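# Stack the desk carton onto the coffee-table carton stack

## Task

Take the carton that sits on the desk and set it centred on the top of the carton stack on the coffee table, rotated to match the cartons beneath it. The carton must stay there by itself once released, not because the robot holds it. At the end the gripper must be open and the arm and hand must be well away from the stack and not over it. The robot must not tip over or finish leaning, or the task fails.

## Robot and tools

ROBOT. A Hello Robot Stretch 3 with one arm. It has a two-wheel base (0.33 m long, 0.34 m wide), a lift that rides up a mast, and a telescoping arm that reaches out of the robot's right side. The base cannot move sideways, so you shift the gripper forward or back by driving. Spins pivot on the point between the drive wheels, 0.05 m behind the front edge. When stowed (arm in, wrist folded) the wrist pokes at most 0.06 m past the right side and a spin sweeps a 0.28 m radius. An unfolded, level gripper reaches beyond that circle.

FRAMES. Base frame: origin on the floor between the drive wheels, x forward, y left, z up. hand_pose is in this frame, at the point where the closed fingertips meet. With all wrist joints at 0, the hand's x axis is up, y runs back along the arm toward the mast, and z points to the robot's rear. The odometry frame is the base frame as it was at the scene's start. The fingertips are round pads 0.04 m wide.

execute_actions. Arguments: "actions", a list holding one action or nothing, and optional "cameras". An empty list only reports the state and images. An action may have "base", "joints" and "contact_limits"; its motions start together and may end at different times. One action lasts at most 15 s.
- base: exactly one of {"translate_m": d}, a relative straight drive in metres from the base's position in the last reported state, forward positive, -1 to 1; or {"rotate_rad": d}, a relative spin in radians, left (counter-clockwise from above) positive, -3.2 to 3.2.
- joints: one object with absolute targets by name. lift_m 0 to 1.1 (arm height, m, tolerance 0.004). arm_m 0 to 0.52 (extension, m). wrist_yaw_rad -1.345 to 4.42 (0 in line with the arm, positive toward the front, 3.0 folded over the base). wrist_pitch_rad -1.57 to 0.451 (0 level, negative tips down). wrist_roll_rad -2.911 to 2.911 (0 puts the fingers level, side by side). gripper_m -0.089 to 0.179 (larger is wider; the real tip gap is 0.007 less when nearly shut and 0.025 less wide open; no gap below 0.007). head_pan_rad -3.953 to 1.73 (0 ahead, positive left, -1.57 along the arm). head_tilt_rad -1.53 to 0.419 (0 level, negative down).
- contact_limits: {"arm_m": N}, N an effort percentage 1 to 100; the arm motion halts with contact_stop when its effort reaches about N (or -N retracting). Lower is softer, but too low halts at once. It also caps the arm's holding force until the next action.
- cameras: list of head_camera, nav_camera, wrist_camera or all. Omitted, null or ["all"] gives every camera; [] gives none.
An unknown key or out-of-range number rejects the whole call and nothing moves. A joint or base you omit may keep driving toward its previous target. If a result reports a stop, the remaining execute_actions, wait and finished_scene calls in that reply are skipped.

wait: {"seconds": 0 to 10}. Commands nothing; returns the same state and images as an empty action.
zoom_image: {"camera": name, "region": [x0, y0, x1, y1]} in pixels of that camera's latest full image, top-left origin, at most 504 by 504. Images are 896x504 (head), 672x504 (nav, fisheye), 644x364 (wrist).
finished_scene: {"scene": n}. Ends the scene for good once the last command has been held, and says whether the goal was met. Replying with no tool call ends everything.

RESULT LINES. base_status and joint_status: done (for the base, the wheels turned the commanded amount, slip included), off_target (stopped short and may still push), contact_stop, time_out, torque_fault (after these the old target is dropped). on_its_own covers what the call did not command; "held at" is the held target, not the actual position. motor_effort: percent of maximum, positive toward higher values, peak in brackets; readings carry fixed biases and noise. Positive wheel effort pushes forward. lidar_m: 12 distances from the base origin, 30-degree sectors, 1st straight ahead then counter-clockwise (4th left, 7th behind, 10th right), scan plane 0.17 m above the floor, range 0.15 to 12 m, "-" means nothing seen; it misses tabletops, glass and thin legs, and the robot's own parts can hide sectors 5, 6, 9, 10. wrist_depth_mm (45 to 1000) and head_depth_mm (280 to 4000, image sideways): 7x7 grids of median depth, top-left first. base_odometry counts wheel turns (slip included), heading -3.142 to 3.142, left positive; turned_by_wheels and turned_by_imu give turning since the previous result; base_tilt in degrees, forward and right positive, with a fixed error up to about 4. The pictures line lists the camera order.

SPEED. The base is fast (0.30 m/s, 1.9 rad/s) only with lift_m under 0.30, arm_m under 0.03 and wrist_yaw_rad over 2.54; otherwise 0.10 m/s and 0.63 rad/s.

GRIPPING. Grip by sending gripper_m below the carton's width; lower squeezes harder, but the stall guard eases overly hard squeezes, so heavy items may slip. Release by sending at least 0.02 above where the tips met the carton. Neither the reading nor "done" proves a hold; check images and effort.

COLLISIONS AND SAFETY. Fold or unfold the wrist only with lift_m between 0.32 and 0.95, wrist_pitch_rad -0.4 and roll near 0; once folded the lift may go down to 0.25. With yaw below -0.4 keep pitch at -0.5 or lower. The arm and lift halt and go slack when pushing firmly; a slack lift may sag under load or be pushed up by closing tips on a surface. Base, wrist and head never auto-stop; wrist servos that strain for seconds switch off for 10 s. Pushing on something rigid with the gripper above about 0.45 m, repeating a push, driving while hooked on something, or snagging furniture (worst when reversing) can tip the robot. If it leans, reverse in small steps, free the gripper, and drop lift_m to about 0.2. Avoid drops, slams and hard shoves. Loose objects may occasionally get nudged by outside forces.

Each tool is called after "Call:" as name([rows], argument=value, ...), one row to a line, values as JSON.

## Session

Call:
execute_actions(actions=[])

Scene clock: 0.00 s.
base_odometry: x=+0.000 y=+0.000 heading=+0.000 (m, m, rad; odometry frame)
turned_by_wheels: +0.000 (rad since the last result)
turned_by_imu: +0.000 (rad since the last result)
base_tilt: forward=-1.6 right=+0.2 (deg)
lidar_m: 1.35 1.84 1.88 1.50 1.49 1.59 1.91 1.41 1.94 2.05 1.98 1.70
head_depth_mm: 1893 2825 3269 3229 3278 3092 2148 / 1896 2880 3308 3316 3255 2946 1736 / 1898 2836 3118 3194 3190 1607 1573 / 1900 2874 3024 3055 3026 2953 1562 / 1896 2806 2919 2870 2919 2893 1488 / 1811 2708 2759 2782 2757 2792 1486 / 1738 2654 2655 2681 2695 2656 2133
base_status: not commanded
joint_positions: lift_m=+0.582 arm_m=+0.001 wrist_yaw_rad=+3.084 wrist_pitch_rad=-0.380 wrist_roll_rad=-0.004 gripper_m=+0.037 head_pan_rad=-0.017 head_tilt_rad=+0.000
joint_status: not commanded
motor_effort: left_wheel=+1 right_wheel=-1 lift_m=+38 arm_m=-1 wrist_yaw_rad=+0 wrist_pitch_rad=+10 wrist_roll_rad=+0 gripper_m=+0 head_pan_rad=+1 head_tilt_rad=+2 (%)
hand_pose: x=-0.0080 y=+0.0832 z=+0.6035 quat_wxyz=(+0.154, +0.696, +0.114, +0.692) (m; base frame)
wrist_depth_mm: - - - - - - - / - - - - - - - / - - - - - - - / - - - - - - - / - - - - - - 971 / 852 853 853 820 795 810 818 / 744 728 711 717 725 714 705
pictures: head_camera (sideways: a quarter turn clockwise sets it upright), nav_camera (sideways: a quarter turn counterclockwise sets it upright), wrist_camera
Images, in order (width x height): head_camera 896x504, nav_camera 672x504, wrist_camera 644x364.

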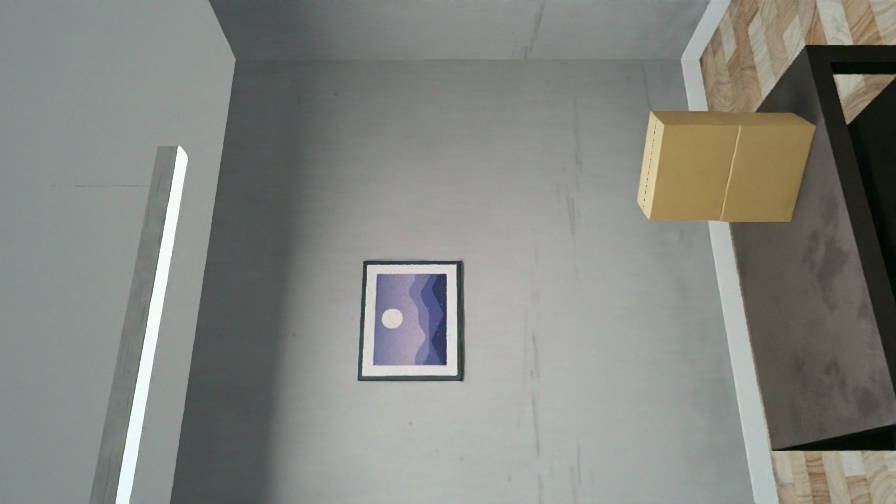

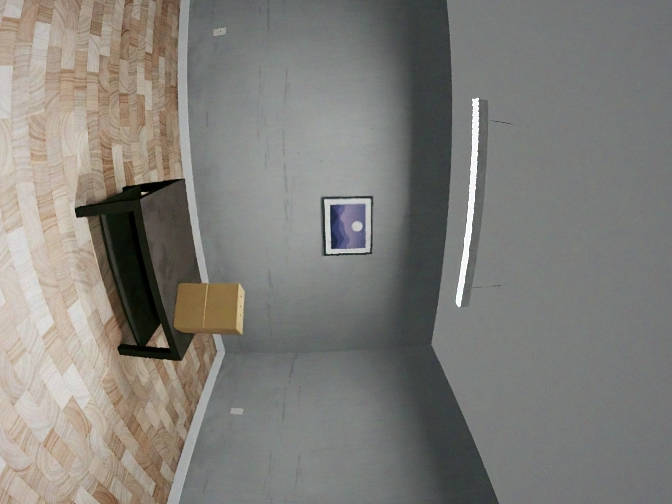

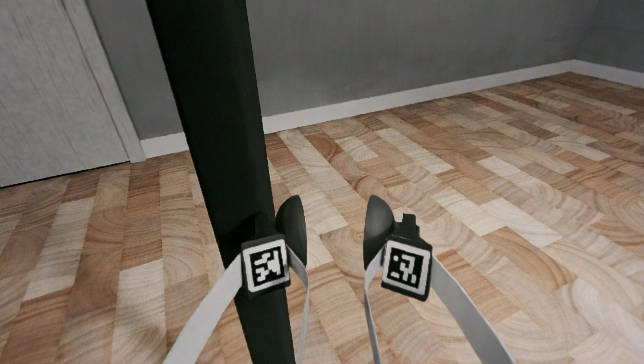

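Call:
execute_actions([
  {"joints":{"head_pan_rad":-1.57,"head_tilt_rad":-0.5}},
], cameras=["head_camera","nav_camera"])

Call:
execute_actions([
  {"joints":{"head_pan_rad":1.5,"head_tilt_rad":-0.5}},
], cameras=["head_camera","nav_camera"])

Scene clock: 2.40 s.
base_odometry: x=+0.000 y=+0.000 heading=+0.000 (m, m, rad; odometry frame)
turned_by_wheels: +0.000 (rad since the last result)
turned_by_imu: -0.001 (rad since the last result)
base_tilt: forward=-1.5 right=+0.0 (deg)
lidar_m: 1.35 1.84 1.88 1.50 1.49 1.60 1.91 1.40 1.94 2.05 1.98 1.70
head_depth_mm: 2296 2526 2671 2708 1992 1586 1310 / 2198 2414 2656 2712 1990 1585 1308 / 2130 2348 2556 2654 1988 1579 1316 / 2052 2206 2413 2601 1997 1586 1315 / 1990 2101 2234 2388 1994 1591 1312 / 1921 2038 2181 2344 2015 1578 1317 / 1839 1957 2128 2276 2000 1588 1311
base_status: not commanded
joint_positions: lift_m=+0.582 arm_m=+0.001 wrist_yaw_rad=+3.084 wrist_pitch_rad=-0.380 wrist_roll_rad=-0.004 gripper_m=+0.037 head_pan_rad=-1.563 head_tilt_rad=-0.493
joint_status: all done
motor_effort: left_wheel=+1(1) right_wheel=-1(0) lift_m=+38(38) arm_m=-1(1) wrist_yaw_rad=+1(1) wrist_pitch_rad=+10(10) wrist_roll_rad=+0(0) gripper_m=+0(0) head_pan_rad=-3(42) head_tilt_rad=-3(27) (%)
hand_pose: x=-0.0080 y=+0.0832 z=+0.6035 quat_wxyz=(+0.154, +0.696, +0.114, +0.692) (m; base frame)
wrist_depth_mm: - - - - - - - / - - - - - - - / - - - - - - - / - - - - - - - / - - - - - - 969 / 861 844 867 838 790 816 828 / 714 734 711 722 713 701 707
pictures: head_camera (sideways: a quarter turn clockwise sets it upright), nav_camera (sideways: a quarter turn counterclockwise sets it upright)
Images, in order (width x height): head_camera 896x504, nav_camera 672x504.

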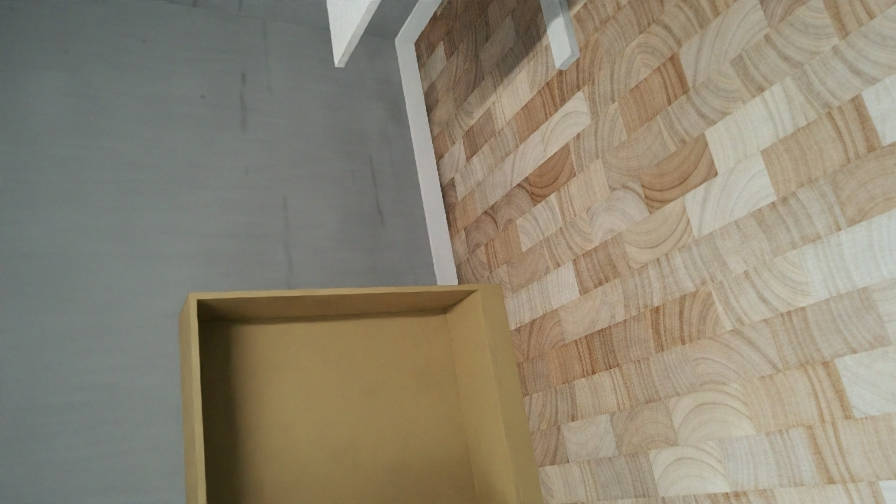

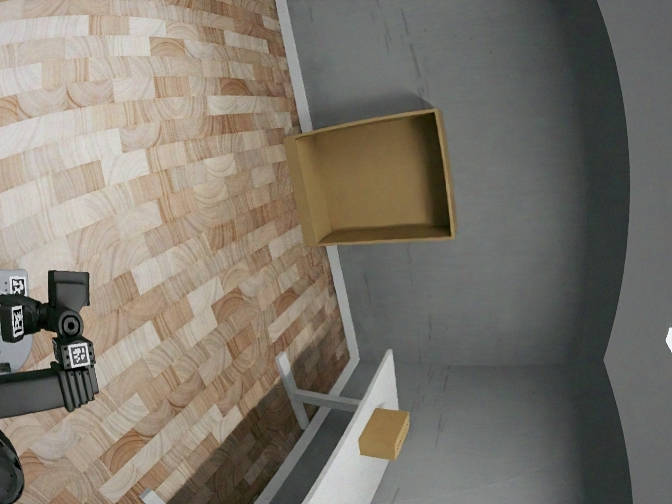

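Scene clock: 4.43 s.
base_odometry: x=+0.000 y=+0.000 heading=+0.000 (m, m, rad; odometry frame)
turned_by_wheels: +0.000 (rad since the last result)
turned_by_imu: +0.000 (rad since the last result)
base_tilt: forward=-1.6 right=+0.0 (deg)
lidar_m: 1.35 1.85 1.88 1.50 1.49 1.59 1.91 1.40 1.94 2.05 1.98 1.70
head_depth_mm: 1614 1773 1958 2222 2000 1598 1313 / 1517 1667 1824 2065 1989 1582 1312 / 1448 1573 1725 1912 2002 1591 1306 / 1379 1487 1637 1807 1934 1569 1303 / 1330 1439 1564 1700 1852 1591 1306 / 1273 1371 1486 1637 1796 1585 1313 / 1226 1310 1433 1549 1682 1589 1307
base_status: not commanded
joint_positions: lift_m=+0.582 arm_m=+0.001 wrist_yaw_rad=+3.084 wrist_pitch_rad=-0.380 wrist_roll_rad=-0.004 gripper_m=+0.037 head_pan_rad=+1.493 head_tilt_rad=-0.494
joint_status: all done
motor_effort: left_wheel=+1(1) right_wheel=-1(1) lift_m=+39(38) arm_m=-1(1) wrist_yaw_rad=+0(1) wrist_pitch_rad=+10(10) wrist_roll_rad=+0(0) gripper_m=+0(0) head_pan_rad=+4(41) head_tilt_rad=-3(4) (%)
hand_pose: x=-0.0080 y=+0.0832 z=+0.6035 quat_wxyz=(+0.154, +0.696, +0.114, +0.692) (m; base frame)
wrist_depth_mm: - - - - - - - / - - - - - - - / - - - - - - - / - - - - - - - / - - - - - - 975 / 864 840 861 836 803 820 812 / 725 729 707 715 712 710 701
pictures: head_camera (sideways: a quarter turn clockwise sets it upright), nav_camera (sideways: a quarter turn counterclockwise sets it upright)
Images, in order (width x height): head_camera 896x504, nav_camera 672x504.

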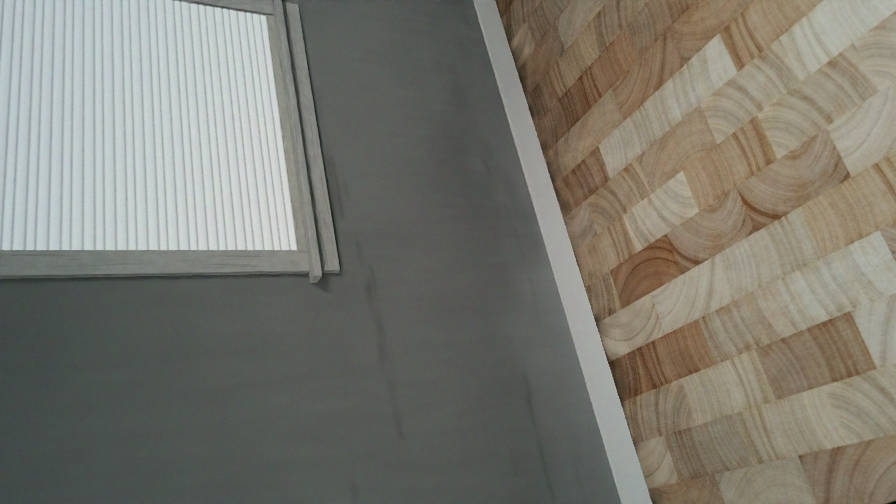

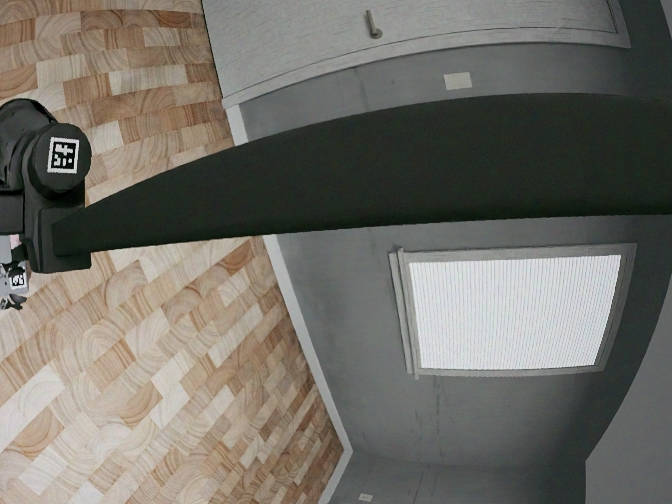

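Call:
execute_actions([
  {"joints":{"head_pan_rad":-2.3,"head_tilt_rad":-0.5}},
], cameras=["head_camera","nav_camera"])

Scene clock: 7.63 s.
base_odometry: x=+0.000 y=+0.000 heading=+0.000 (m, m, rad; odometry frame)
turned_by_wheels: +0.000 (rad since the last result)
turned_by_imu: -0.001 (rad since the last result)
base_tilt: forward=-1.7 right=+0.1 (deg)
lidar_m: 1.35 1.85 1.88 1.51 1.49 1.60 1.91 1.40 1.94 2.05 1.97 1.70
head_depth_mm: 1557 1690 1782 1281 1950 1541 1314 / 1627 1774 1840 1359 1999 1583 1308 / 1700 1854 1880 1433 1998 1593 1307 / 1788 1971 1898 2360 1988 1584 1309 / 1906 2066 1575 2436 1982 1584 1315 / 1996 2188 1559 2287 2000 1593 1313 / 2132 2291 1909 2720 1996 1575 1313
base_status: not commanded
joint_positions: lift_m=+0.582 arm_m=+0.001 wrist_yaw_rad=+3.084 wrist_pitch_rad=-0.380 wrist_roll_rad=-0.004 gripper_m=+0.037 head_pan_rad=-2.293 head_tilt_rad=-0.494
joint_status: all done
motor_effort: left_wheel=+1(1) right_wheel=+0(1) lift_m=+38(38) arm_m=-1(0) wrist_yaw_rad=+0(0) wrist_pitch_rad=+10(10) wrist_roll_rad=+0(0) gripper_m=+0(0) head_pan_rad=-4(41) head_tilt_rad=-3(3) (%)
hand_pose: x=-0.0080 y=+0.0832 z=+0.6035 quat_wxyz=(+0.154, +0.696, +0.114, +0.692) (m; base frame)
wrist_depth_mm: - - - - - - - / - - - - - - - / - - - - - - - / - - - - - - - / - - - - - - 976 / 850 866 835 835 809 811 829 / 721 728 704 717 714 706 697
pictures: head_camera (sideways: a quarter turn clockwise sets it upright), nav_camera (sideways: a quarter turn counterclockwise sets it upright)
Images, in order (width x height): head_camera 896x504, nav_camera 672x504.

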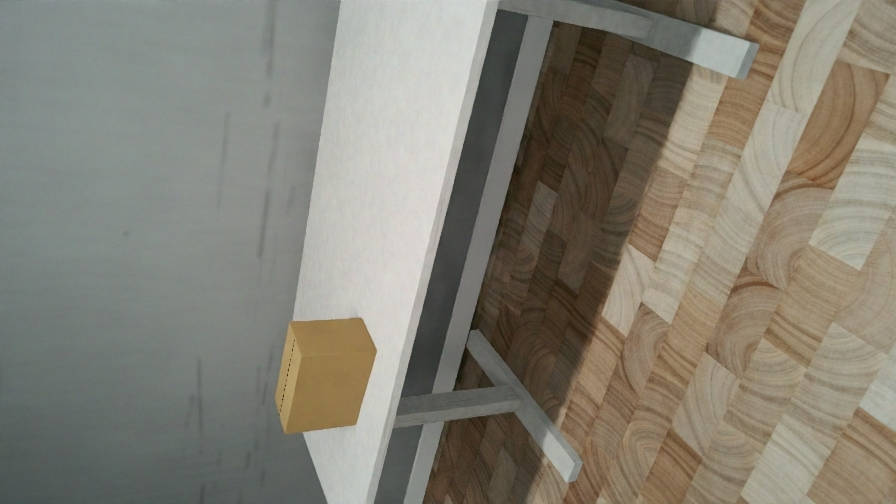

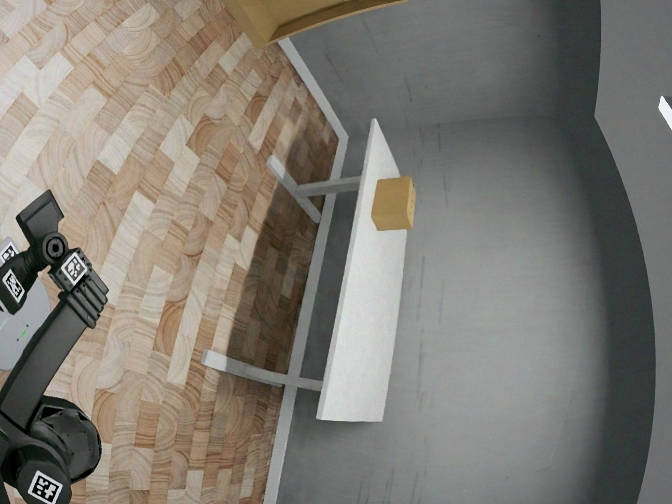

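Call:
execute_actions([
  {"base":{"rotate_rad":-1.881},"joints":{"wrist_yaw_rad":0,"head_pan_rad":-0.3,"head_tilt_rad":-0.5,"gripper_m":0.179}},
], cameras=[])

Call:
execute_actions([
  {"base":{"translate_m":1.0},"joints":{"lift_m":1.09,"wrist_pitch_rad":-1.57}},
], cameras=["head_camera","nav_camera"])

Scene clock: 15.47 s.
base_odometry: x=+0.000 y=+0.000 heading=-1.881 (m, m, rad; odometry frame)
turned_by_wheels: -1.881 (rad since the last result)
turned_by_imu: -1.865 (rad since the last result)
base_tilt: forward=-1.6 right=+0.0 (deg)
lidar_m: 1.94 1.99 2.28 1.70 2.86 2.58 1.64 1.48 1.48 1.80 1.41 1.90
head_depth_mm: 1622 1725 1774 1288 1998 1563 1317 / 1694 1819 1894 1436 2007 1577 1308 / 1794 1954 1891 2280 1988 1571 1313 / 1914 2093 1571 2456 1989 1583 1308 / 2043 2233 1570 2374 1992 1576 1308 / 2184 2389 2471 2697 1993 1598 1314 / 2353 2511 2700 2716 1986 1587 1313
base_status: done
joint_positions: lift_m=+0.582 arm_m=+0.001 wrist_yaw_rad=+0.003 wrist_pitch_rad=-0.380 wrist_roll_rad=-0.004 gripper_m=+0.179 head_pan_rad=-0.307 head_tilt_rad=-0.494
joint_status: all done
motor_effort: left_wheel=+4(9) right_wheel=-3(6) lift_m=+38(39) arm_m=-1(1) wrist_yaw_rad=-2(2) wrist_pitch_rad=+10(10) wrist_roll_rad=+0(0) gripper_m=+0(100) head_pan_rad=+3(43) head_tilt_rad=-3(3) (%)
hand_pose: x=-0.0209 y=-0.3745 z=+0.6035 quat_wxyz=(+0.696, +0.135, -0.692, -0.133) (m; base frame)
wrist_depth_mm: - - - - - - 912 / - - - - - - 937 / - - - - - - - / - - - - - - - / - - - - - - - / 847 837 827 834 836 829 843 / 742 714 723 716 723 715 686
pictures: none
No camera images: the call's "cameras" was empty. Leave "cameras" out to get every camera's image.

Scene clock: 26.87 s.
base_odometry: x=-0.305 y=-0.952 heading=-1.881 (m, m, rad; odometry frame)
turned_by_wheels: +0.000 (rad since the last result)
turned_by_imu: +0.003 (rad since the last result)
base_tilt: forward=-1.6 right=+0.0 (deg)
lidar_m: 0.98 1.19 1.44 1.85 3.48 2.04 2.49 2.23 2.17 1.02 1.26 0.96
head_depth_mm: 1058 1134 1224 1211 642 675 631 / 1121 1198 1304 1217 685 702 1247 / 1184 1281 1394 1214 748 706 1308 / 1264 1365 1489 1215 899 779 1310 / 1348 1478 1620 1729 897 1494 1276 / 1449 1597 1757 1963 897 1578 1310 / 1543 1676 1786 1916 1849 1591 1308
base_status: done
joint_positions: lift_m=+1.090 arm_m=+0.001 wrist_yaw_rad=+0.002 wrist_pitch_rad=-1.564 wrist_roll_rad=-0.004 gripper_m=+0.179 head_pan_rad=-0.307 head_tilt_rad=-0.494
joint_status: all done
motor_effort: left_wheel=+3(9) right_wheel=-2(4) lift_m=+46(48) arm_m=-1(1) wrist_yaw_rad=-2(3) wrist_pitch_rad=-3(9) wrist_roll_rad=+0(0) gripper_m=+0(1) head_pan_rad=+4(4) head_tilt_rad=-3(3) (%)
hand_pose: x=-0.0217 y=-0.1231 z=+0.9720 quat_wxyz=(+0.503, +0.500, -0.500, -0.497) (m; base frame)
wrist_depth_mm: 395 - - - - - - / - - - - - - - / - - - - - - - / - - - - - - - / - - - - - - - / - - - - - - - / - - - - - - -
pictures: head_camera (sideways: a quarter turn clockwise sets it upright), nav_camera (sideways: a quarter turn counterclockwise sets it upright)
Images, in order (width x height): head_camera 896x504, nav_camera 672x504.

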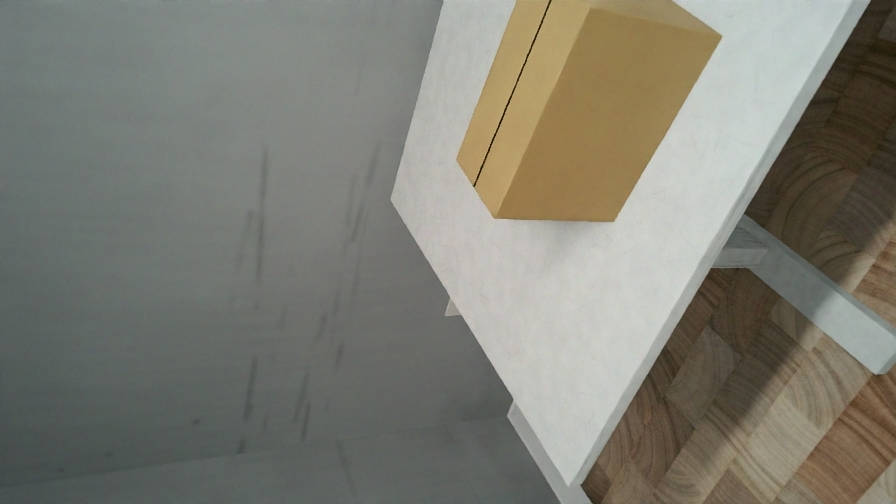

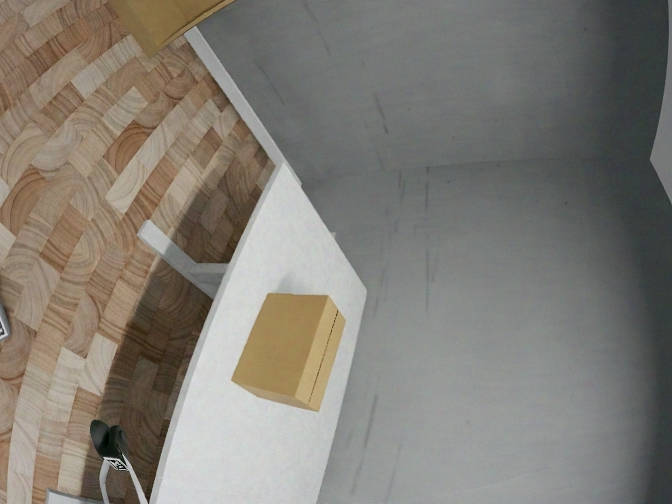

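Call:
execute_actions([
  {"base":{"rotate_rad":0.555},"joints":{"wrist_roll_rad":1.57,"head_pan_rad":-1.4,"head_tilt_rad":-0.8}},
], cameras=[])

Call:
execute_actions([
  {"base":{"translate_m":0.26},"joints":{"arm_m":0.3}},
])

Scene clock: 30.40 s.
base_odometry: x=-0.305 y=-0.952 heading=-1.326 (m, m, rad; odometry frame)
turned_by_wheels: +0.555 (rad since the last result)
turned_by_imu: +0.549 (rad since the last result)
base_tilt: forward=-1.6 right=+0.1 (deg)
lidar_m: 1.19 1.45 1.90 1.99 3.51 2.45 2.23 2.09 1.02 1.25 0.96 1.58
head_depth_mm: 1067 1175 - - - - - / 1069 1186 985 818 - - 1106 / 1080 1197 977 818 - - 1137 / 1081 1185 985 794 717 1269 1144 / 1088 1189 695 738 1416 1302 1138 / 1096 1208 680 741 1409 1300 1145 / 1110 1218 694 754 1408 1296 1140
base_status: done
joint_positions: lift_m=+1.090 arm_m=+0.001 wrist_yaw_rad=+0.002 wrist_pitch_rad=-1.564 wrist_roll_rad=+1.566 gripper_m=+0.179 head_pan_rad=-1.393 head_tilt_rad=-0.790
joint_status: all done
motor_effort: left_wheel=-2(5) right_wheel=+2(5) lift_m=+46(46) arm_m=-1(1) wrist_yaw_rad=-2(3) wrist_pitch_rad=-3(3) wrist_roll_rad=+1(2) gripper_m=+1(1) head_pan_rad=-3(43) head_tilt_rad=-5(24) (%)
hand_pose: x=-0.0216 y=-0.1228 z=+0.9720 quat_wxyz=(+0.003, +0.002, -0.709, -0.705) (m; base frame)
wrist_depth_mm: 387 - - - - - - / 398 - - - - - - / 410 - - - - - - / 421 - - - - - - / 439 - - - - - - / 450 - - - - - - / 470 481 - - - - -
pictures: none
No camera images: the call's "cameras" was empty. Leave "cameras" out to get every camera's image.

Scene clock: 34.23 s.
base_odometry: x=-0.242 y=-1.205 heading=-1.326 (m, m, rad; odometry frame)
turned_by_wheels: +0.000 (rad since the last result)
turned_by_imu: +0.000 (rad since the last result)
base_tilt: forward=-1.6 right=-0.1 (deg)
lidar_m: 0.93 1.21 1.26 2.01 3.54 2.73 2.49 1.21 1.18 1.22 0.81 1.35
head_depth_mm: - 1177 945 771 696 1301 1143 / 1020 1186 660 649 698 1293 1136 / 1051 1178 670 692 697 1302 1147 / 1054 1173 671 713 715 1308 1144 / 1056 1184 984 773 717 1300 1146 / 1069 1179 982 795 717 1272 1146 / 1071 1202 988 794 718 1306 1138
base_status: done
joint_positions: lift_m=+1.090 arm_m=+0.300 wrist_yaw_rad=+0.002 wrist_pitch_rad=-1.564 wrist_roll_rad=+1.567 gripper_m=+0.179 head_pan_rad=-1.393 head_tilt_rad=-0.790
joint_status: all done
motor_effort: left_wheel=-2(2) right_wheel=+1(5) lift_m=+46(46) arm_m=+5(5) wrist_yaw_rad=-1(1) wrist_pitch_rad=-3(3) wrist_roll_rad=+1(1) gripper_m=+1(0) head_pan_rad=-3(3) head_tilt_rad=-4(5) (%)
hand_pose: x=-0.0216 y=-0.4218 z=+0.9720 quat_wxyz=(+0.002, +0.002, -0.709, -0.705) (m; base frame)
wrist_depth_mm: 380 379 374 - - - - / 391 388 385 389 - - - / 229 227 392 403 - - - / 236 233 351 417 - - - / 246 240 347 426 - - - / 458 252 344 443 - - - / 267 262 340 465 - - -
pictures: head_camera (sideways: a quarter turn clockwise sets it upright), nav_camera (sideways: a quarter turn counterclockwise sets it upright), wrist_camera
Images, in order (width x height): head_camera 896x504, nav_camera 672x504, wrist_camera 644x364.

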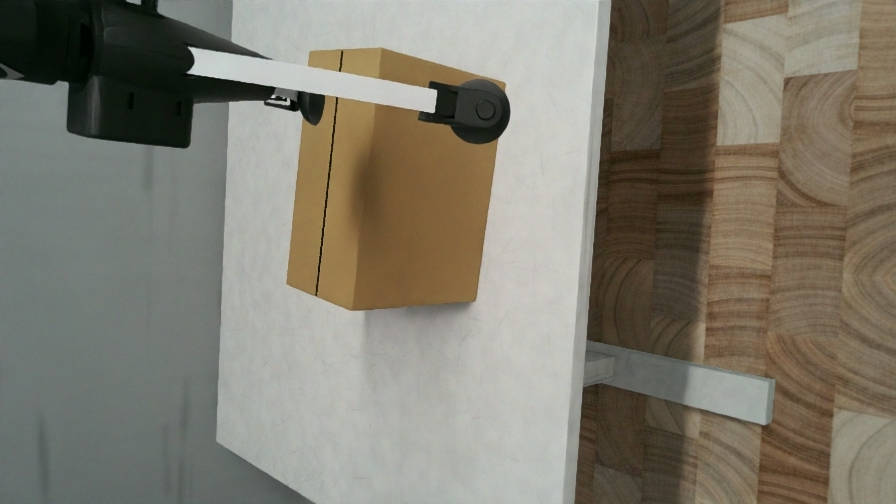

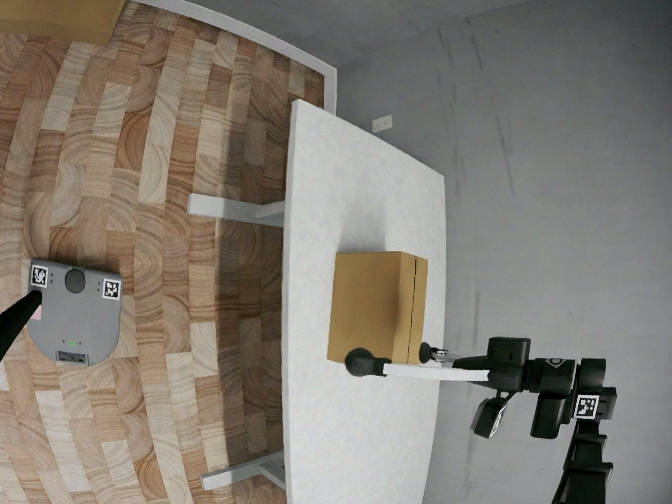

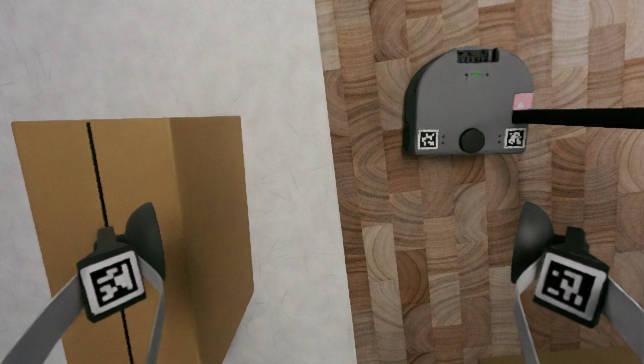

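Call:
execute_actions([
  {"base":{"translate_m":0.045},"joints":{"arm_m":0.465}},
], cameras=["head_camera","wrist_camera"])

Scene clock: 38.13 s.
base_odometry: x=-0.231 y=-1.248 heading=-1.326 (m, m, rad; odometry frame)
turned_by_wheels: +0.000 (rad since the last result)
turned_by_imu: -0.001 (rad since the last result)
base_tilt: forward=-1.7 right=+0.1 (deg)
lidar_m: 0.89 1.16 1.23 2.01 3.56 2.78 2.54 1.21 1.22 1.22 0.79 1.31
head_depth_mm: 1065 1148 667 660 680 1304 1146 / 1060 1159 649 672 701 1300 1140 / 1038 1172 668 691 695 1296 1150 / 1048 1169 920 733 698 1299 1141 / 1050 1183 981 794 715 1302 1146 / 1062 1189 983 794 717 1295 1142 / 1063 1219 1017 794 713 1296 1138
base_status: done
joint_positions: lift_m=+1.090 arm_m=+0.465 wrist_yaw_rad=+0.002 wrist_pitch_rad=-1.564 wrist_roll_rad=+1.567 gripper_m=+0.179 head_pan_rad=-1.393 head_tilt_rad=-0.790
joint_status: all done
motor_effort: left_wheel=-2(4) right_wheel=+1(5) lift_m=+46(46) arm_m=+5(6) wrist_yaw_rad=+0(0) wrist_pitch_rad=-3(3) wrist_roll_rad=+1(1) gripper_m=+0(0) head_pan_rad=-4(3) head_tilt_rad=-5(5) (%)
hand_pose: x=-0.0216 y=-0.5868 z=+0.9720 quat_wxyz=(+0.002, +0.002, -0.709, -0.705) (m; base frame)
wrist_depth_mm: 378 377 370 366 360 - - / 391 388 216 212 369 - - / 406 405 391 220 387 - - / 422 417 409 228 401 - - / 437 435 429 236 416 - - / 455 450 443 244 433 - - / 478 469 458 256 448 - -
pictures: head_camera (sideways: a quarter turn clockwise sets it upright), wrist_camera
Images, in order (width x height): head_camera 896x504, wrist_camera 644x364.

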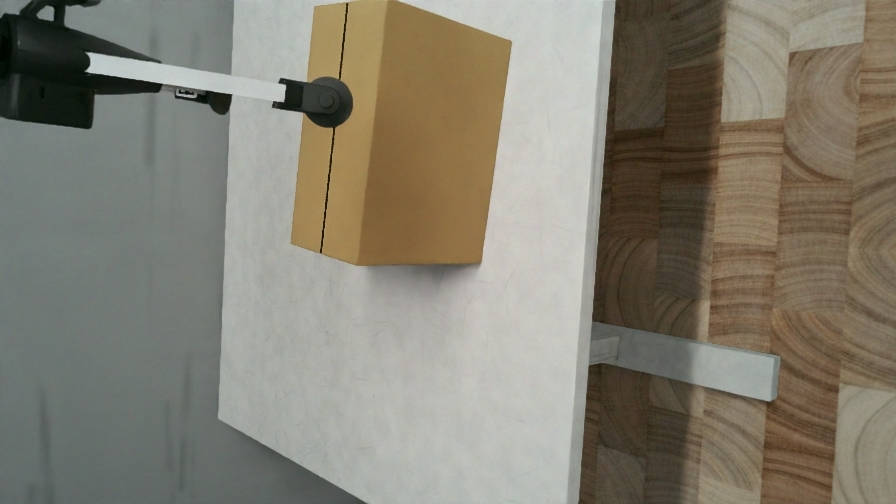

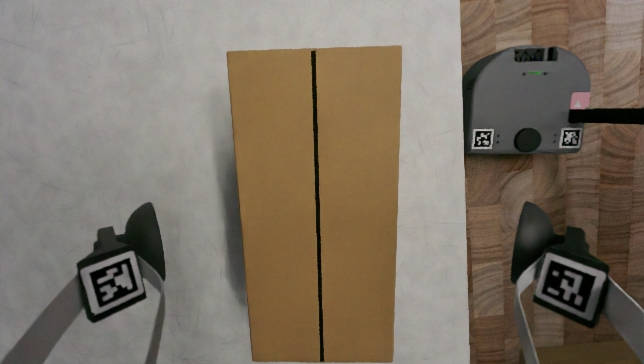

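Call:
execute_actions([
  {"base":{"translate_m":0.015},"joints":{"arm_m":0.48}},
], cameras=[])

Call:
execute_actions([
  {"joints":{"lift_m":0.98}},
], cameras=["head_camera","wrist_camera"])

Scene clock: 40.30 s.
base_odometry: x=-0.227 y=-1.263 heading=-1.326 (m, m, rad; odometry frame)
turned_by_wheels: +0.000 (rad since the last result)
turned_by_imu: -0.001 (rad since the last result)
base_tilt: forward=-1.5 right=+0.0 (deg)
lidar_m: 0.88 1.15 1.23 2.01 3.58 2.79 2.55 1.22 1.23 1.21 0.79 1.29
head_depth_mm: 1059 1156 668 655 682 1294 1148 / 1054 1134 646 672 698 1295 1145 / 1044 1159 670 692 697 1302 1138 / 1045 1166 948 753 696 1304 1140 / 1046 1177 982 794 716 1289 1143 / 1062 1180 983 794 714 1298 1139 / 1067 1219 1321 793 718 1302 1146
base_status: done
joint_positions: lift_m=+1.090 arm_m=+0.480 wrist_yaw_rad=+0.002 wrist_pitch_rad=-1.564 wrist_roll_rad=+1.567 gripper_m=+0.179 head_pan_rad=-1.393 head_tilt_rad=-0.790
joint_status: all done
motor_effort: left_wheel=-2(3) right_wheel=+1(6) lift_m=+46(46) arm_m=+5(5) wrist_yaw_rad=-2(1) wrist_pitch_rad=-3(3) wrist_roll_rad=+1(1) gripper_m=+0(0) head_pan_rad=-3(2) head_tilt_rad=-5(4) (%)
hand_pose: x=-0.0216 y=-0.6018 z=+0.9720 quat_wxyz=(+0.002, +0.002, -0.709, -0.705) (m; base frame)
wrist_depth_mm: 379 378 371 209 362 - - / 392 384 379 211 213 - - / 406 400 397 220 220 - - / 419 415 407 227 228 - - / 435 431 428 235 238 - - / 447 451 445 245 247 - - / 471 469 460 257 451 - -
pictures: none
No camera images: the call's "cameras" was empty. Leave "cameras" out to get every camera's image.

Scene clock: 42.13 s.
base_odometry: x=-0.227 y=-1.263 heading=-1.326 (m, m, rad; odometry frame)
turned_by_wheels: +0.000 (rad since the last result)
turned_by_imu: +0.000 (rad since the last result)
base_tilt: forward=-1.6 right=+0.0 (deg)
lidar_m: 0.87 1.15 1.22 2.02 3.56 2.78 2.55 1.22 1.23 1.21 0.79 1.29
head_depth_mm: - 1139 669 654 681 1302 1139 / 1031 - 671 689 695 1300 1139 / 1038 1162 669 690 697 1298 1142 / 1051 1173 951 753 698 1299 1144 / 1064 1176 980 793 716 1295 1143 / 1061 1186 979 794 714 1294 1142 / 1064 1218 1315 792 715 1303 1145
base_status: not commanded
joint_positions: lift_m=+0.980 arm_m=+0.480 wrist_yaw_rad=+0.002 wrist_pitch_rad=-1.564 wrist_roll_rad=+1.567 gripper_m=+0.179 head_pan_rad=-1.393 head_tilt_rad=-0.790
joint_status: all done
motor_effort: left_wheel=-2(1) right_wheel=+2(2) lift_m=+30(41) arm_m=+5(5) wrist_yaw_rad=-1(1) wrist_pitch_rad=-3(3) wrist_roll_rad=+1(1) gripper_m=+0(0) head_pan_rad=-3(4) head_tilt_rad=-5(4) (%)
hand_pose: x=-0.0216 y=-0.6018 z=+0.8626 quat_wxyz=(+0.002, +0.002, -0.709, -0.705) (m; base frame)
wrist_depth_mm: 277 274 105 104 103 104 892 / 287 281 109 108 107 107 - / 296 293 113 112 111 111 - / 306 304 117 116 115 289 - / 319 315 122 121 119 119 - / 332 331 127 125 124 218 - / 346 343 132 130 129 327 -
pictures: head_camera (sideways: a quarter turn clockwise sets it upright), wrist_camera
Images, in order (width x height): head_camera 896x504, wrist_camera 644x364.

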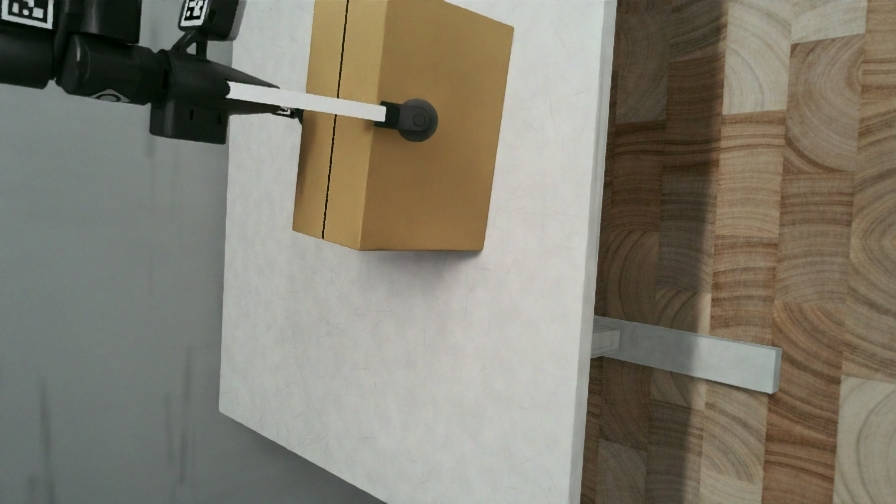

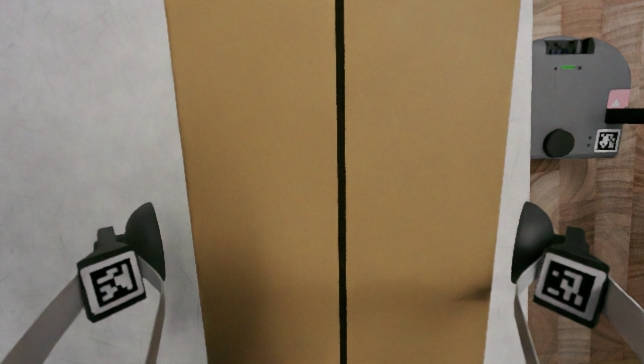

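Call:
execute_actions([
  {"joints":{"lift_m":1.0}},
], cameras=[])

Call:
execute_actions([
  {"joints":{"gripper_m":0.06}},
], cameras=["head_camera","wrist_camera"])

Call:
execute_actions([
  {"joints":{"lift_m":1.1}},
], cameras=["head_camera","wrist_camera"])

Scene clock: 44.03 s.
base_odometry: x=-0.227 y=-1.263 heading=-1.326 (m, m, rad; odometry frame)
turned_by_wheels: +0.000 (rad since the last result)
turned_by_imu: +0.000 (rad since the last result)
base_tilt: forward=-1.6 right=+0.0 (deg)
lidar_m: 0.87 1.15 1.22 2.02 3.56 2.79 2.55 1.22 1.23 1.21 0.78 1.29
head_depth_mm: - 1151 670 653 680 1295 1141 / 1026 - 669 682 696 1301 1146 / 1038 1158 670 693 698 1315 1142 / 1046 1167 948 750 699 1303 1136 / 1051 1175 980 792 716 1289 1141 / 1062 1175 983 795 718 1301 1146 / 1060 1216 1326 795 719 1297 1141
base_status: not commanded
joint_positions: lift_m=+1.000 arm_m=+0.480 wrist_yaw_rad=+0.002 wrist_pitch_rad=-1.564 wrist_roll_rad=+1.567 gripper_m=+0.179 head_pan_rad=-1.393 head_tilt_rad=-0.790
joint_status: all done
motor_effort: left_wheel=-2(1) right_wheel=+1(1) lift_m=+46(51) arm_m=+5(5) wrist_yaw_rad=-2(0) wrist_pitch_rad=-3(3) wrist_roll_rad=+1(1) gripper_m=+0(1) head_pan_rad=-2(3) head_tilt_rad=-5(5) (%)
hand_pose: x=-0.0216 y=-0.6018 z=+0.8820 quat_wxyz=(+0.002, +0.002, -0.709, -0.705) (m; base frame)
wrist_depth_mm: 294 293 123 122 121 283 916 / 303 304 128 127 125 207 941 / 317 313 132 131 130 215 - / 328 324 138 136 134 315 - / 340 335 143 141 140 324 - / 351 348 149 146 145 334 - / 367 367 157 153 151 353 -
pictures: none
No camera images: the call's "cameras" was empty. Leave "cameras" out to get every camera's image.

Scene clock: 45.70 s.
base_odometry: x=-0.227 y=-1.263 heading=-1.326 (m, m, rad; odometry frame)
turned_by_wheels: +0.000 (rad since the last result)
turned_by_imu: +0.000 (rad since the last result)
base_tilt: forward=-1.7 right=+0.1 (deg)
lidar_m: 0.88 1.15 1.22 2.01 3.56 2.79 2.56 1.22 1.23 1.21 0.78 1.29
head_depth_mm: - 1153 660 659 681 1300 1149 / 1028 - 659 679 699 1303 1139 / 1039 1168 659 698 699 1301 1141 / 1044 1169 944 751 698 1294 1140 / 1052 1175 981 797 718 1292 1146 / 1062 1185 985 795 716 1298 1139 / 1064 1216 1326 794 715 1301 1143
base_status: not commanded
joint_positions: lift_m=+1.000 arm_m=+0.480 wrist_yaw_rad=+0.002 wrist_pitch_rad=-1.566 wrist_roll_rad=+1.567 gripper_m=+0.062 head_pan_rad=-1.393 head_tilt_rad=-0.790
joint_status: all done
motor_effort: left_wheel=-2(1) right_wheel=+2(2) lift_m=+46(46) arm_m=+5(5) wrist_yaw_rad=-1(2) wrist_pitch_rad=-2(3) wrist_roll_rad=+1(1) gripper_m=-34(99) head_pan_rad=-3(3) head_tilt_rad=-4(4) (%)
hand_pose: x=-0.0216 y=-0.6015 z=+0.8821 quat_wxyz=(+0.002, +0.002, -0.709, -0.706) (m; base frame)
wrist_depth_mm: 294 291 118 117 116 283 908 / 305 300 122 121 120 205 946 / 316 314 126 125 124 212 - / 326 324 132 129 129 316 - / 339 335 136 135 134 - - / 354 351 142 140 139 341 - / 369 366 149 146 145 356 -
pictures: head_camera (sideways: a quarter turn clockwise sets it upright), wrist_camera
Images, in order (width x height): head_camera 896x504, wrist_camera 644x364.

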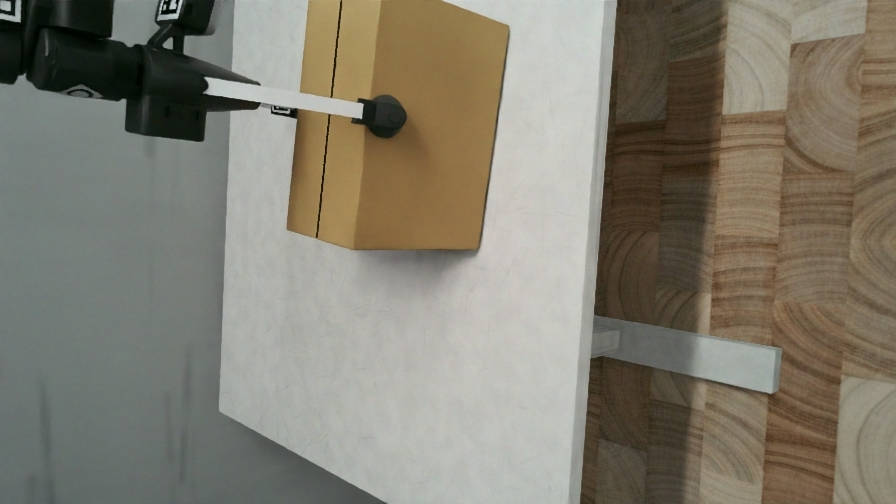

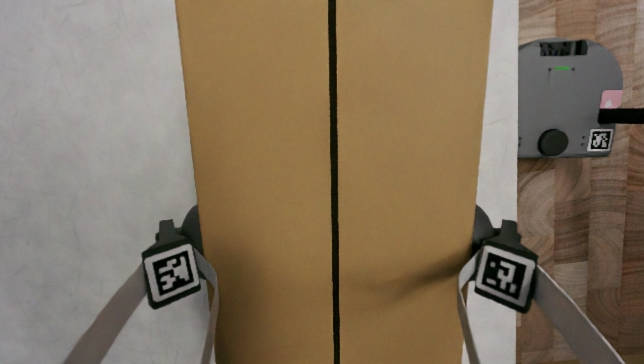

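Scene clock: 47.43 s.
base_odometry: x=-0.227 y=-1.263 heading=-1.326 (m, m, rad; odometry frame)
turned_by_wheels: +0.000 (rad since the last result)
turned_by_imu: +0.000 (rad since the last result)
base_tilt: forward=-1.6 right=+0.0 (deg)
lidar_m: 0.88 1.15 1.22 2.01 3.57 2.80 2.55 1.22 1.23 1.21 0.79 1.29
head_depth_mm: 1041 1119 558 732 682 1295 1142 / 1056 1109 585 732 698 1292 1141 / 1036 1115 584 752 698 1293 1143 / 1045 1144 917 772 701 1302 1141 / 1051 1182 979 792 716 1288 1141 / 1066 1184 984 793 716 1301 1143 / 1069 1210 1327 794 716 1294 1145
base_status: not commanded
joint_positions: lift_m=+1.100 arm_m=+0.480 wrist_yaw_rad=+0.002 wrist_pitch_rad=-1.566 wrist_roll_rad=+1.567 gripper_m=+0.069 head_pan_rad=-1.393 head_tilt_rad=-0.790
joint_status: all done
on_its_own: gripper_m is held at +0.067, not at your +0.060, by its stall guard, which is still easing
motor_effort: left_wheel=-1(1) right_wheel=+1(1) lift_m=+47(50) arm_m=+5(5) wrist_yaw_rad=-1(1) wrist_pitch_rad=-3(3) wrist_roll_rad=+1(1) gripper_m=-30(34) head_pan_rad=-2(3) head_tilt_rad=-5(5) (%)
hand_pose: x=-0.0216 y=-0.6015 z=+0.9820 quat_wxyz=(+0.002, +0.002, -0.709, -0.706) (m; base frame)
wrist_depth_mm: 388 385 118 117 116 - - / 400 396 122 121 120 119 - / 417 412 127 125 125 124 - / 433 426 132 131 129 - - / 448 439 136 135 134 - - / 465 462 142 141 140 - - / 483 477 149 147 146 - -
pictures: head_camera (sideways: a quarter turn clockwise sets it upright), wrist_camera
Images, in order (width x height): head_camera 896x504, wrist_camera 644x364.

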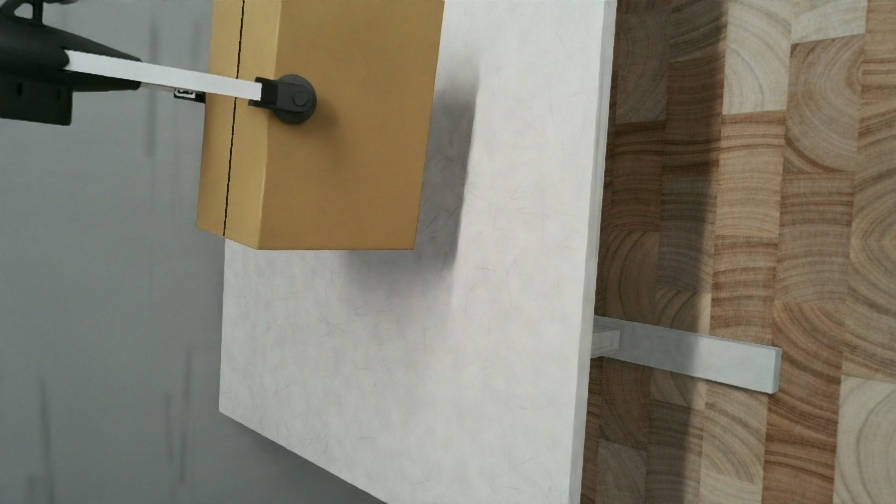

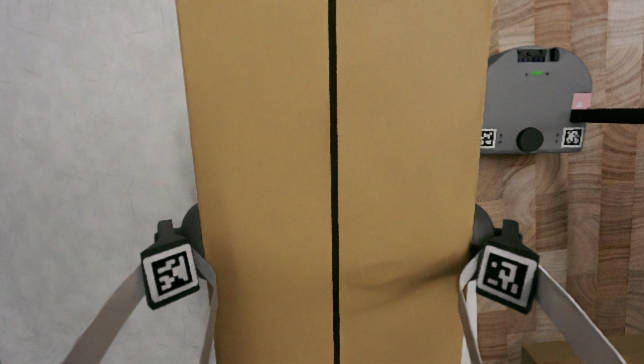

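Call:
execute_actions([
  {"joints":{"lift_m":1.003}},
], cameras=[])

Call:
execute_actions([
  {"joints":{"gripper_m":0.179}},
], cameras=[])

Call:
execute_actions([
  {"joints":{"lift_m":0.95}},
], cameras=["wrist_camera"])

Call:
execute_actions([
  {"joints":{"gripper_m":0.075}},
], cameras=["head_camera","wrist_camera"])

Scene clock: 50.73 s.
base_odometry: x=-0.227 y=-1.263 heading=-1.326 (m, m, rad; odometry frame)
turned_by_wheels: +0.000 (rad since the last result)
turned_by_imu: -0.001 (rad since the last result)
base_tilt: forward=-1.7 right=+0.0 (deg)
lidar_m: 0.87 1.15 1.22 2.01 3.56 2.79 2.55 1.22 1.23 1.21 0.79 1.29
head_depth_mm: - 1172 658 658 683 1291 1138 / 1023 - 655 680 699 1299 1131 / 1039 1164 657 696 699 1296 1146 / 1047 1166 949 753 699 1296 1135 / 1045 1177 983 793 713 1289 1141 / 1059 1188 981 795 717 1304 1140 / 1063 1217 1330 793 715 1306 1142
base_status: not commanded
joint_positions: lift_m=+1.003 arm_m=+0.480 wrist_yaw_rad=+0.002 wrist_pitch_rad=-1.566 wrist_roll_rad=+1.567 gripper_m=+0.083 head_pan_rad=-1.393 head_tilt_rad=-0.790
joint_status: all done
on_its_own: gripper_m is held at +0.081, not at your +0.060, by its stall guard, which is not easing now
motor_effort: left_wheel=-2(1) right_wheel=+2(2) lift_m=+31(43) arm_m=+5(5) wrist_yaw_rad=-1(1) wrist_pitch_rad=-3(2) wrist_roll_rad=+1(1) gripper_m=-24(27) head_pan_rad=-4(4) head_tilt_rad=-5(5) (%)
hand_pose: x=-0.0216 y=-0.6015 z=+0.8856 quat_wxyz=(+0.002, +0.002, -0.709, -0.706) (m; base frame)
wrist_depth_mm: 297 297 120 119 118 287 905 / 308 305 124 123 122 207 952 / 319 317 128 127 126 302 - / 333 326 134 132 131 319 - / 342 339 138 137 135 - - / 358 354 144 143 142 - - / 373 373 150 148 147 362 -
pictures: none
No camera images: the call's "cameras" was empty. Leave "cameras" out to get every camera's image.

Scene clock: 52.20 s.
base_odometry: x=-0.227 y=-1.263 heading=-1.326 (m, m, rad; odometry frame)
turned_by_wheels: +0.000 (rad since the last result)
turned_by_imu: +0.000 (rad since the last result)
base_tilt: forward=-1.6 right=-0.1 (deg)
lidar_m: 0.87 1.15 1.22 2.01 3.56 2.79 2.55 1.22 1.23 1.21 0.78 1.30
head_depth_mm: - 1168 670 657 684 1300 1142 / 1025 - 669 684 699 1297 1141 / 1041 1159 669 693 700 1309 1137 / 1048 1173 950 752 700 1306 1143 / 1052 1178 977 796 719 1284 1144 / 1058 1181 984 795 714 1306 1139 / 1062 1217 1327 796 716 1300 1133
base_status: not commanded
joint_positions: lift_m=+1.003 arm_m=+0.480 wrist_yaw_rad=+0.002 wrist_pitch_rad=-1.566 wrist_roll_rad=+1.567 gripper_m=+0.179 head_pan_rad=-1.393 head_tilt_rad=-0.790
joint_status: all done
motor_effort: left_wheel=-2(2) right_wheel=+2(2) lift_m=+31(31) arm_m=+5(5) wrist_yaw_rad=-3(1) wrist_pitch_rad=-3(3) wrist_roll_rad=+1(1) gripper_m=+0(100) head_pan_rad=-3(2) head_tilt_rad=-5(4) (%)
hand_pose: x=-0.0216 y=-0.6015 z=+0.8856 quat_wxyz=(+0.002, +0.002, -0.709, -0.706) (m; base frame)
wrist_depth_mm: 297 295 126 126 124 287 914 / 308 306 131 130 128 295 931 / 319 315 136 135 133 303 - / 329 329 141 139 138 322 - / 346 341 147 145 143 331 - / 357 355 153 150 149 343 - / 372 372 160 157 155 358 -
pictures: none
No camera images: the call's "cameras" was empty. Leave "cameras" out to get every camera's image.

Scene clock: 53.63 s.
base_odometry: x=-0.227 y=-1.263 heading=-1.326 (m, m, rad; odometry frame)
turned_by_wheels: +0.000 (rad since the last result)
turned_by_imu: +0.000 (rad since the last result)
base_tilt: forward=-1.6 right=+0.0 (deg)
lidar_m: 0.88 1.15 1.22 2.02 3.56 2.79 2.55 1.22 1.23 1.21 0.79 1.29
head_depth_mm: - 1147 668 659 679 1298 1138 / 1035 - 672 691 698 1304 1145 / 1043 1161 671 698 699 1303 1148 / 1046 1174 953 754 698 1306 1146 / 1054 1185 978 792 715 1288 1139 / 1055 1191 982 791 714 1298 1144 / 1068 1217 1319 797 714 1299 1144
base_status: not commanded
joint_positions: lift_m=+0.958 arm_m=+0.480 wrist_yaw_rad=+0.002 wrist_pitch_rad=-1.566 wrist_roll_rad=+1.567 gripper_m=+0.179 head_pan_rad=-1.393 head_tilt_rad=-0.790
joint_status: lift_m contact_stop (moved -0.045 of -0.053)
on_its_own: lift_m is slack since a contact_stop, until your next command for it (your +0.950 is given up)
motor_effort: left_wheel=-1(2) right_wheel=+2(2) lift_m=+37(37) arm_m=+4(5) wrist_yaw_rad=-1(1) wrist_pitch_rad=-2(3) wrist_roll_rad=+1(1) gripper_m=+0(0) head_pan_rad=-3(3) head_tilt_rad=-4(5) (%)
hand_pose: x=-0.0216 y=-0.6014 z=+0.8402 quat_wxyz=(+0.002, +0.002, -0.708, -0.706) (m; base frame)
wrist_depth_mm: 257 87 86 85 84 83 879 / 266 91 88 87 87 86 - / 275 94 92 91 90 89 - / 285 280 95 94 93 93 958 / 295 100 99 98 96 96 - / 309 104 103 102 101 100 - / 320 317 107 106 105 105 -
pictures: wrist_camera
Images, in order (width x height): wrist_camera 644x364.

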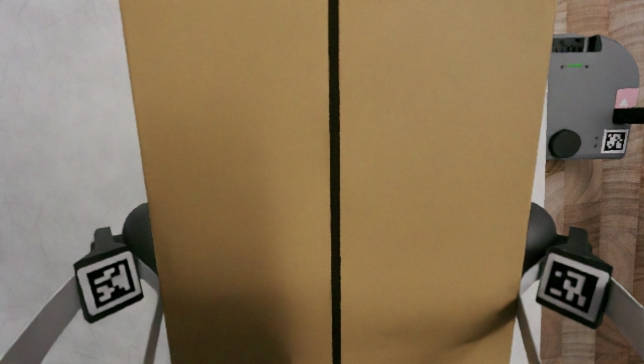

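not run: a stop came earlier in this reply.


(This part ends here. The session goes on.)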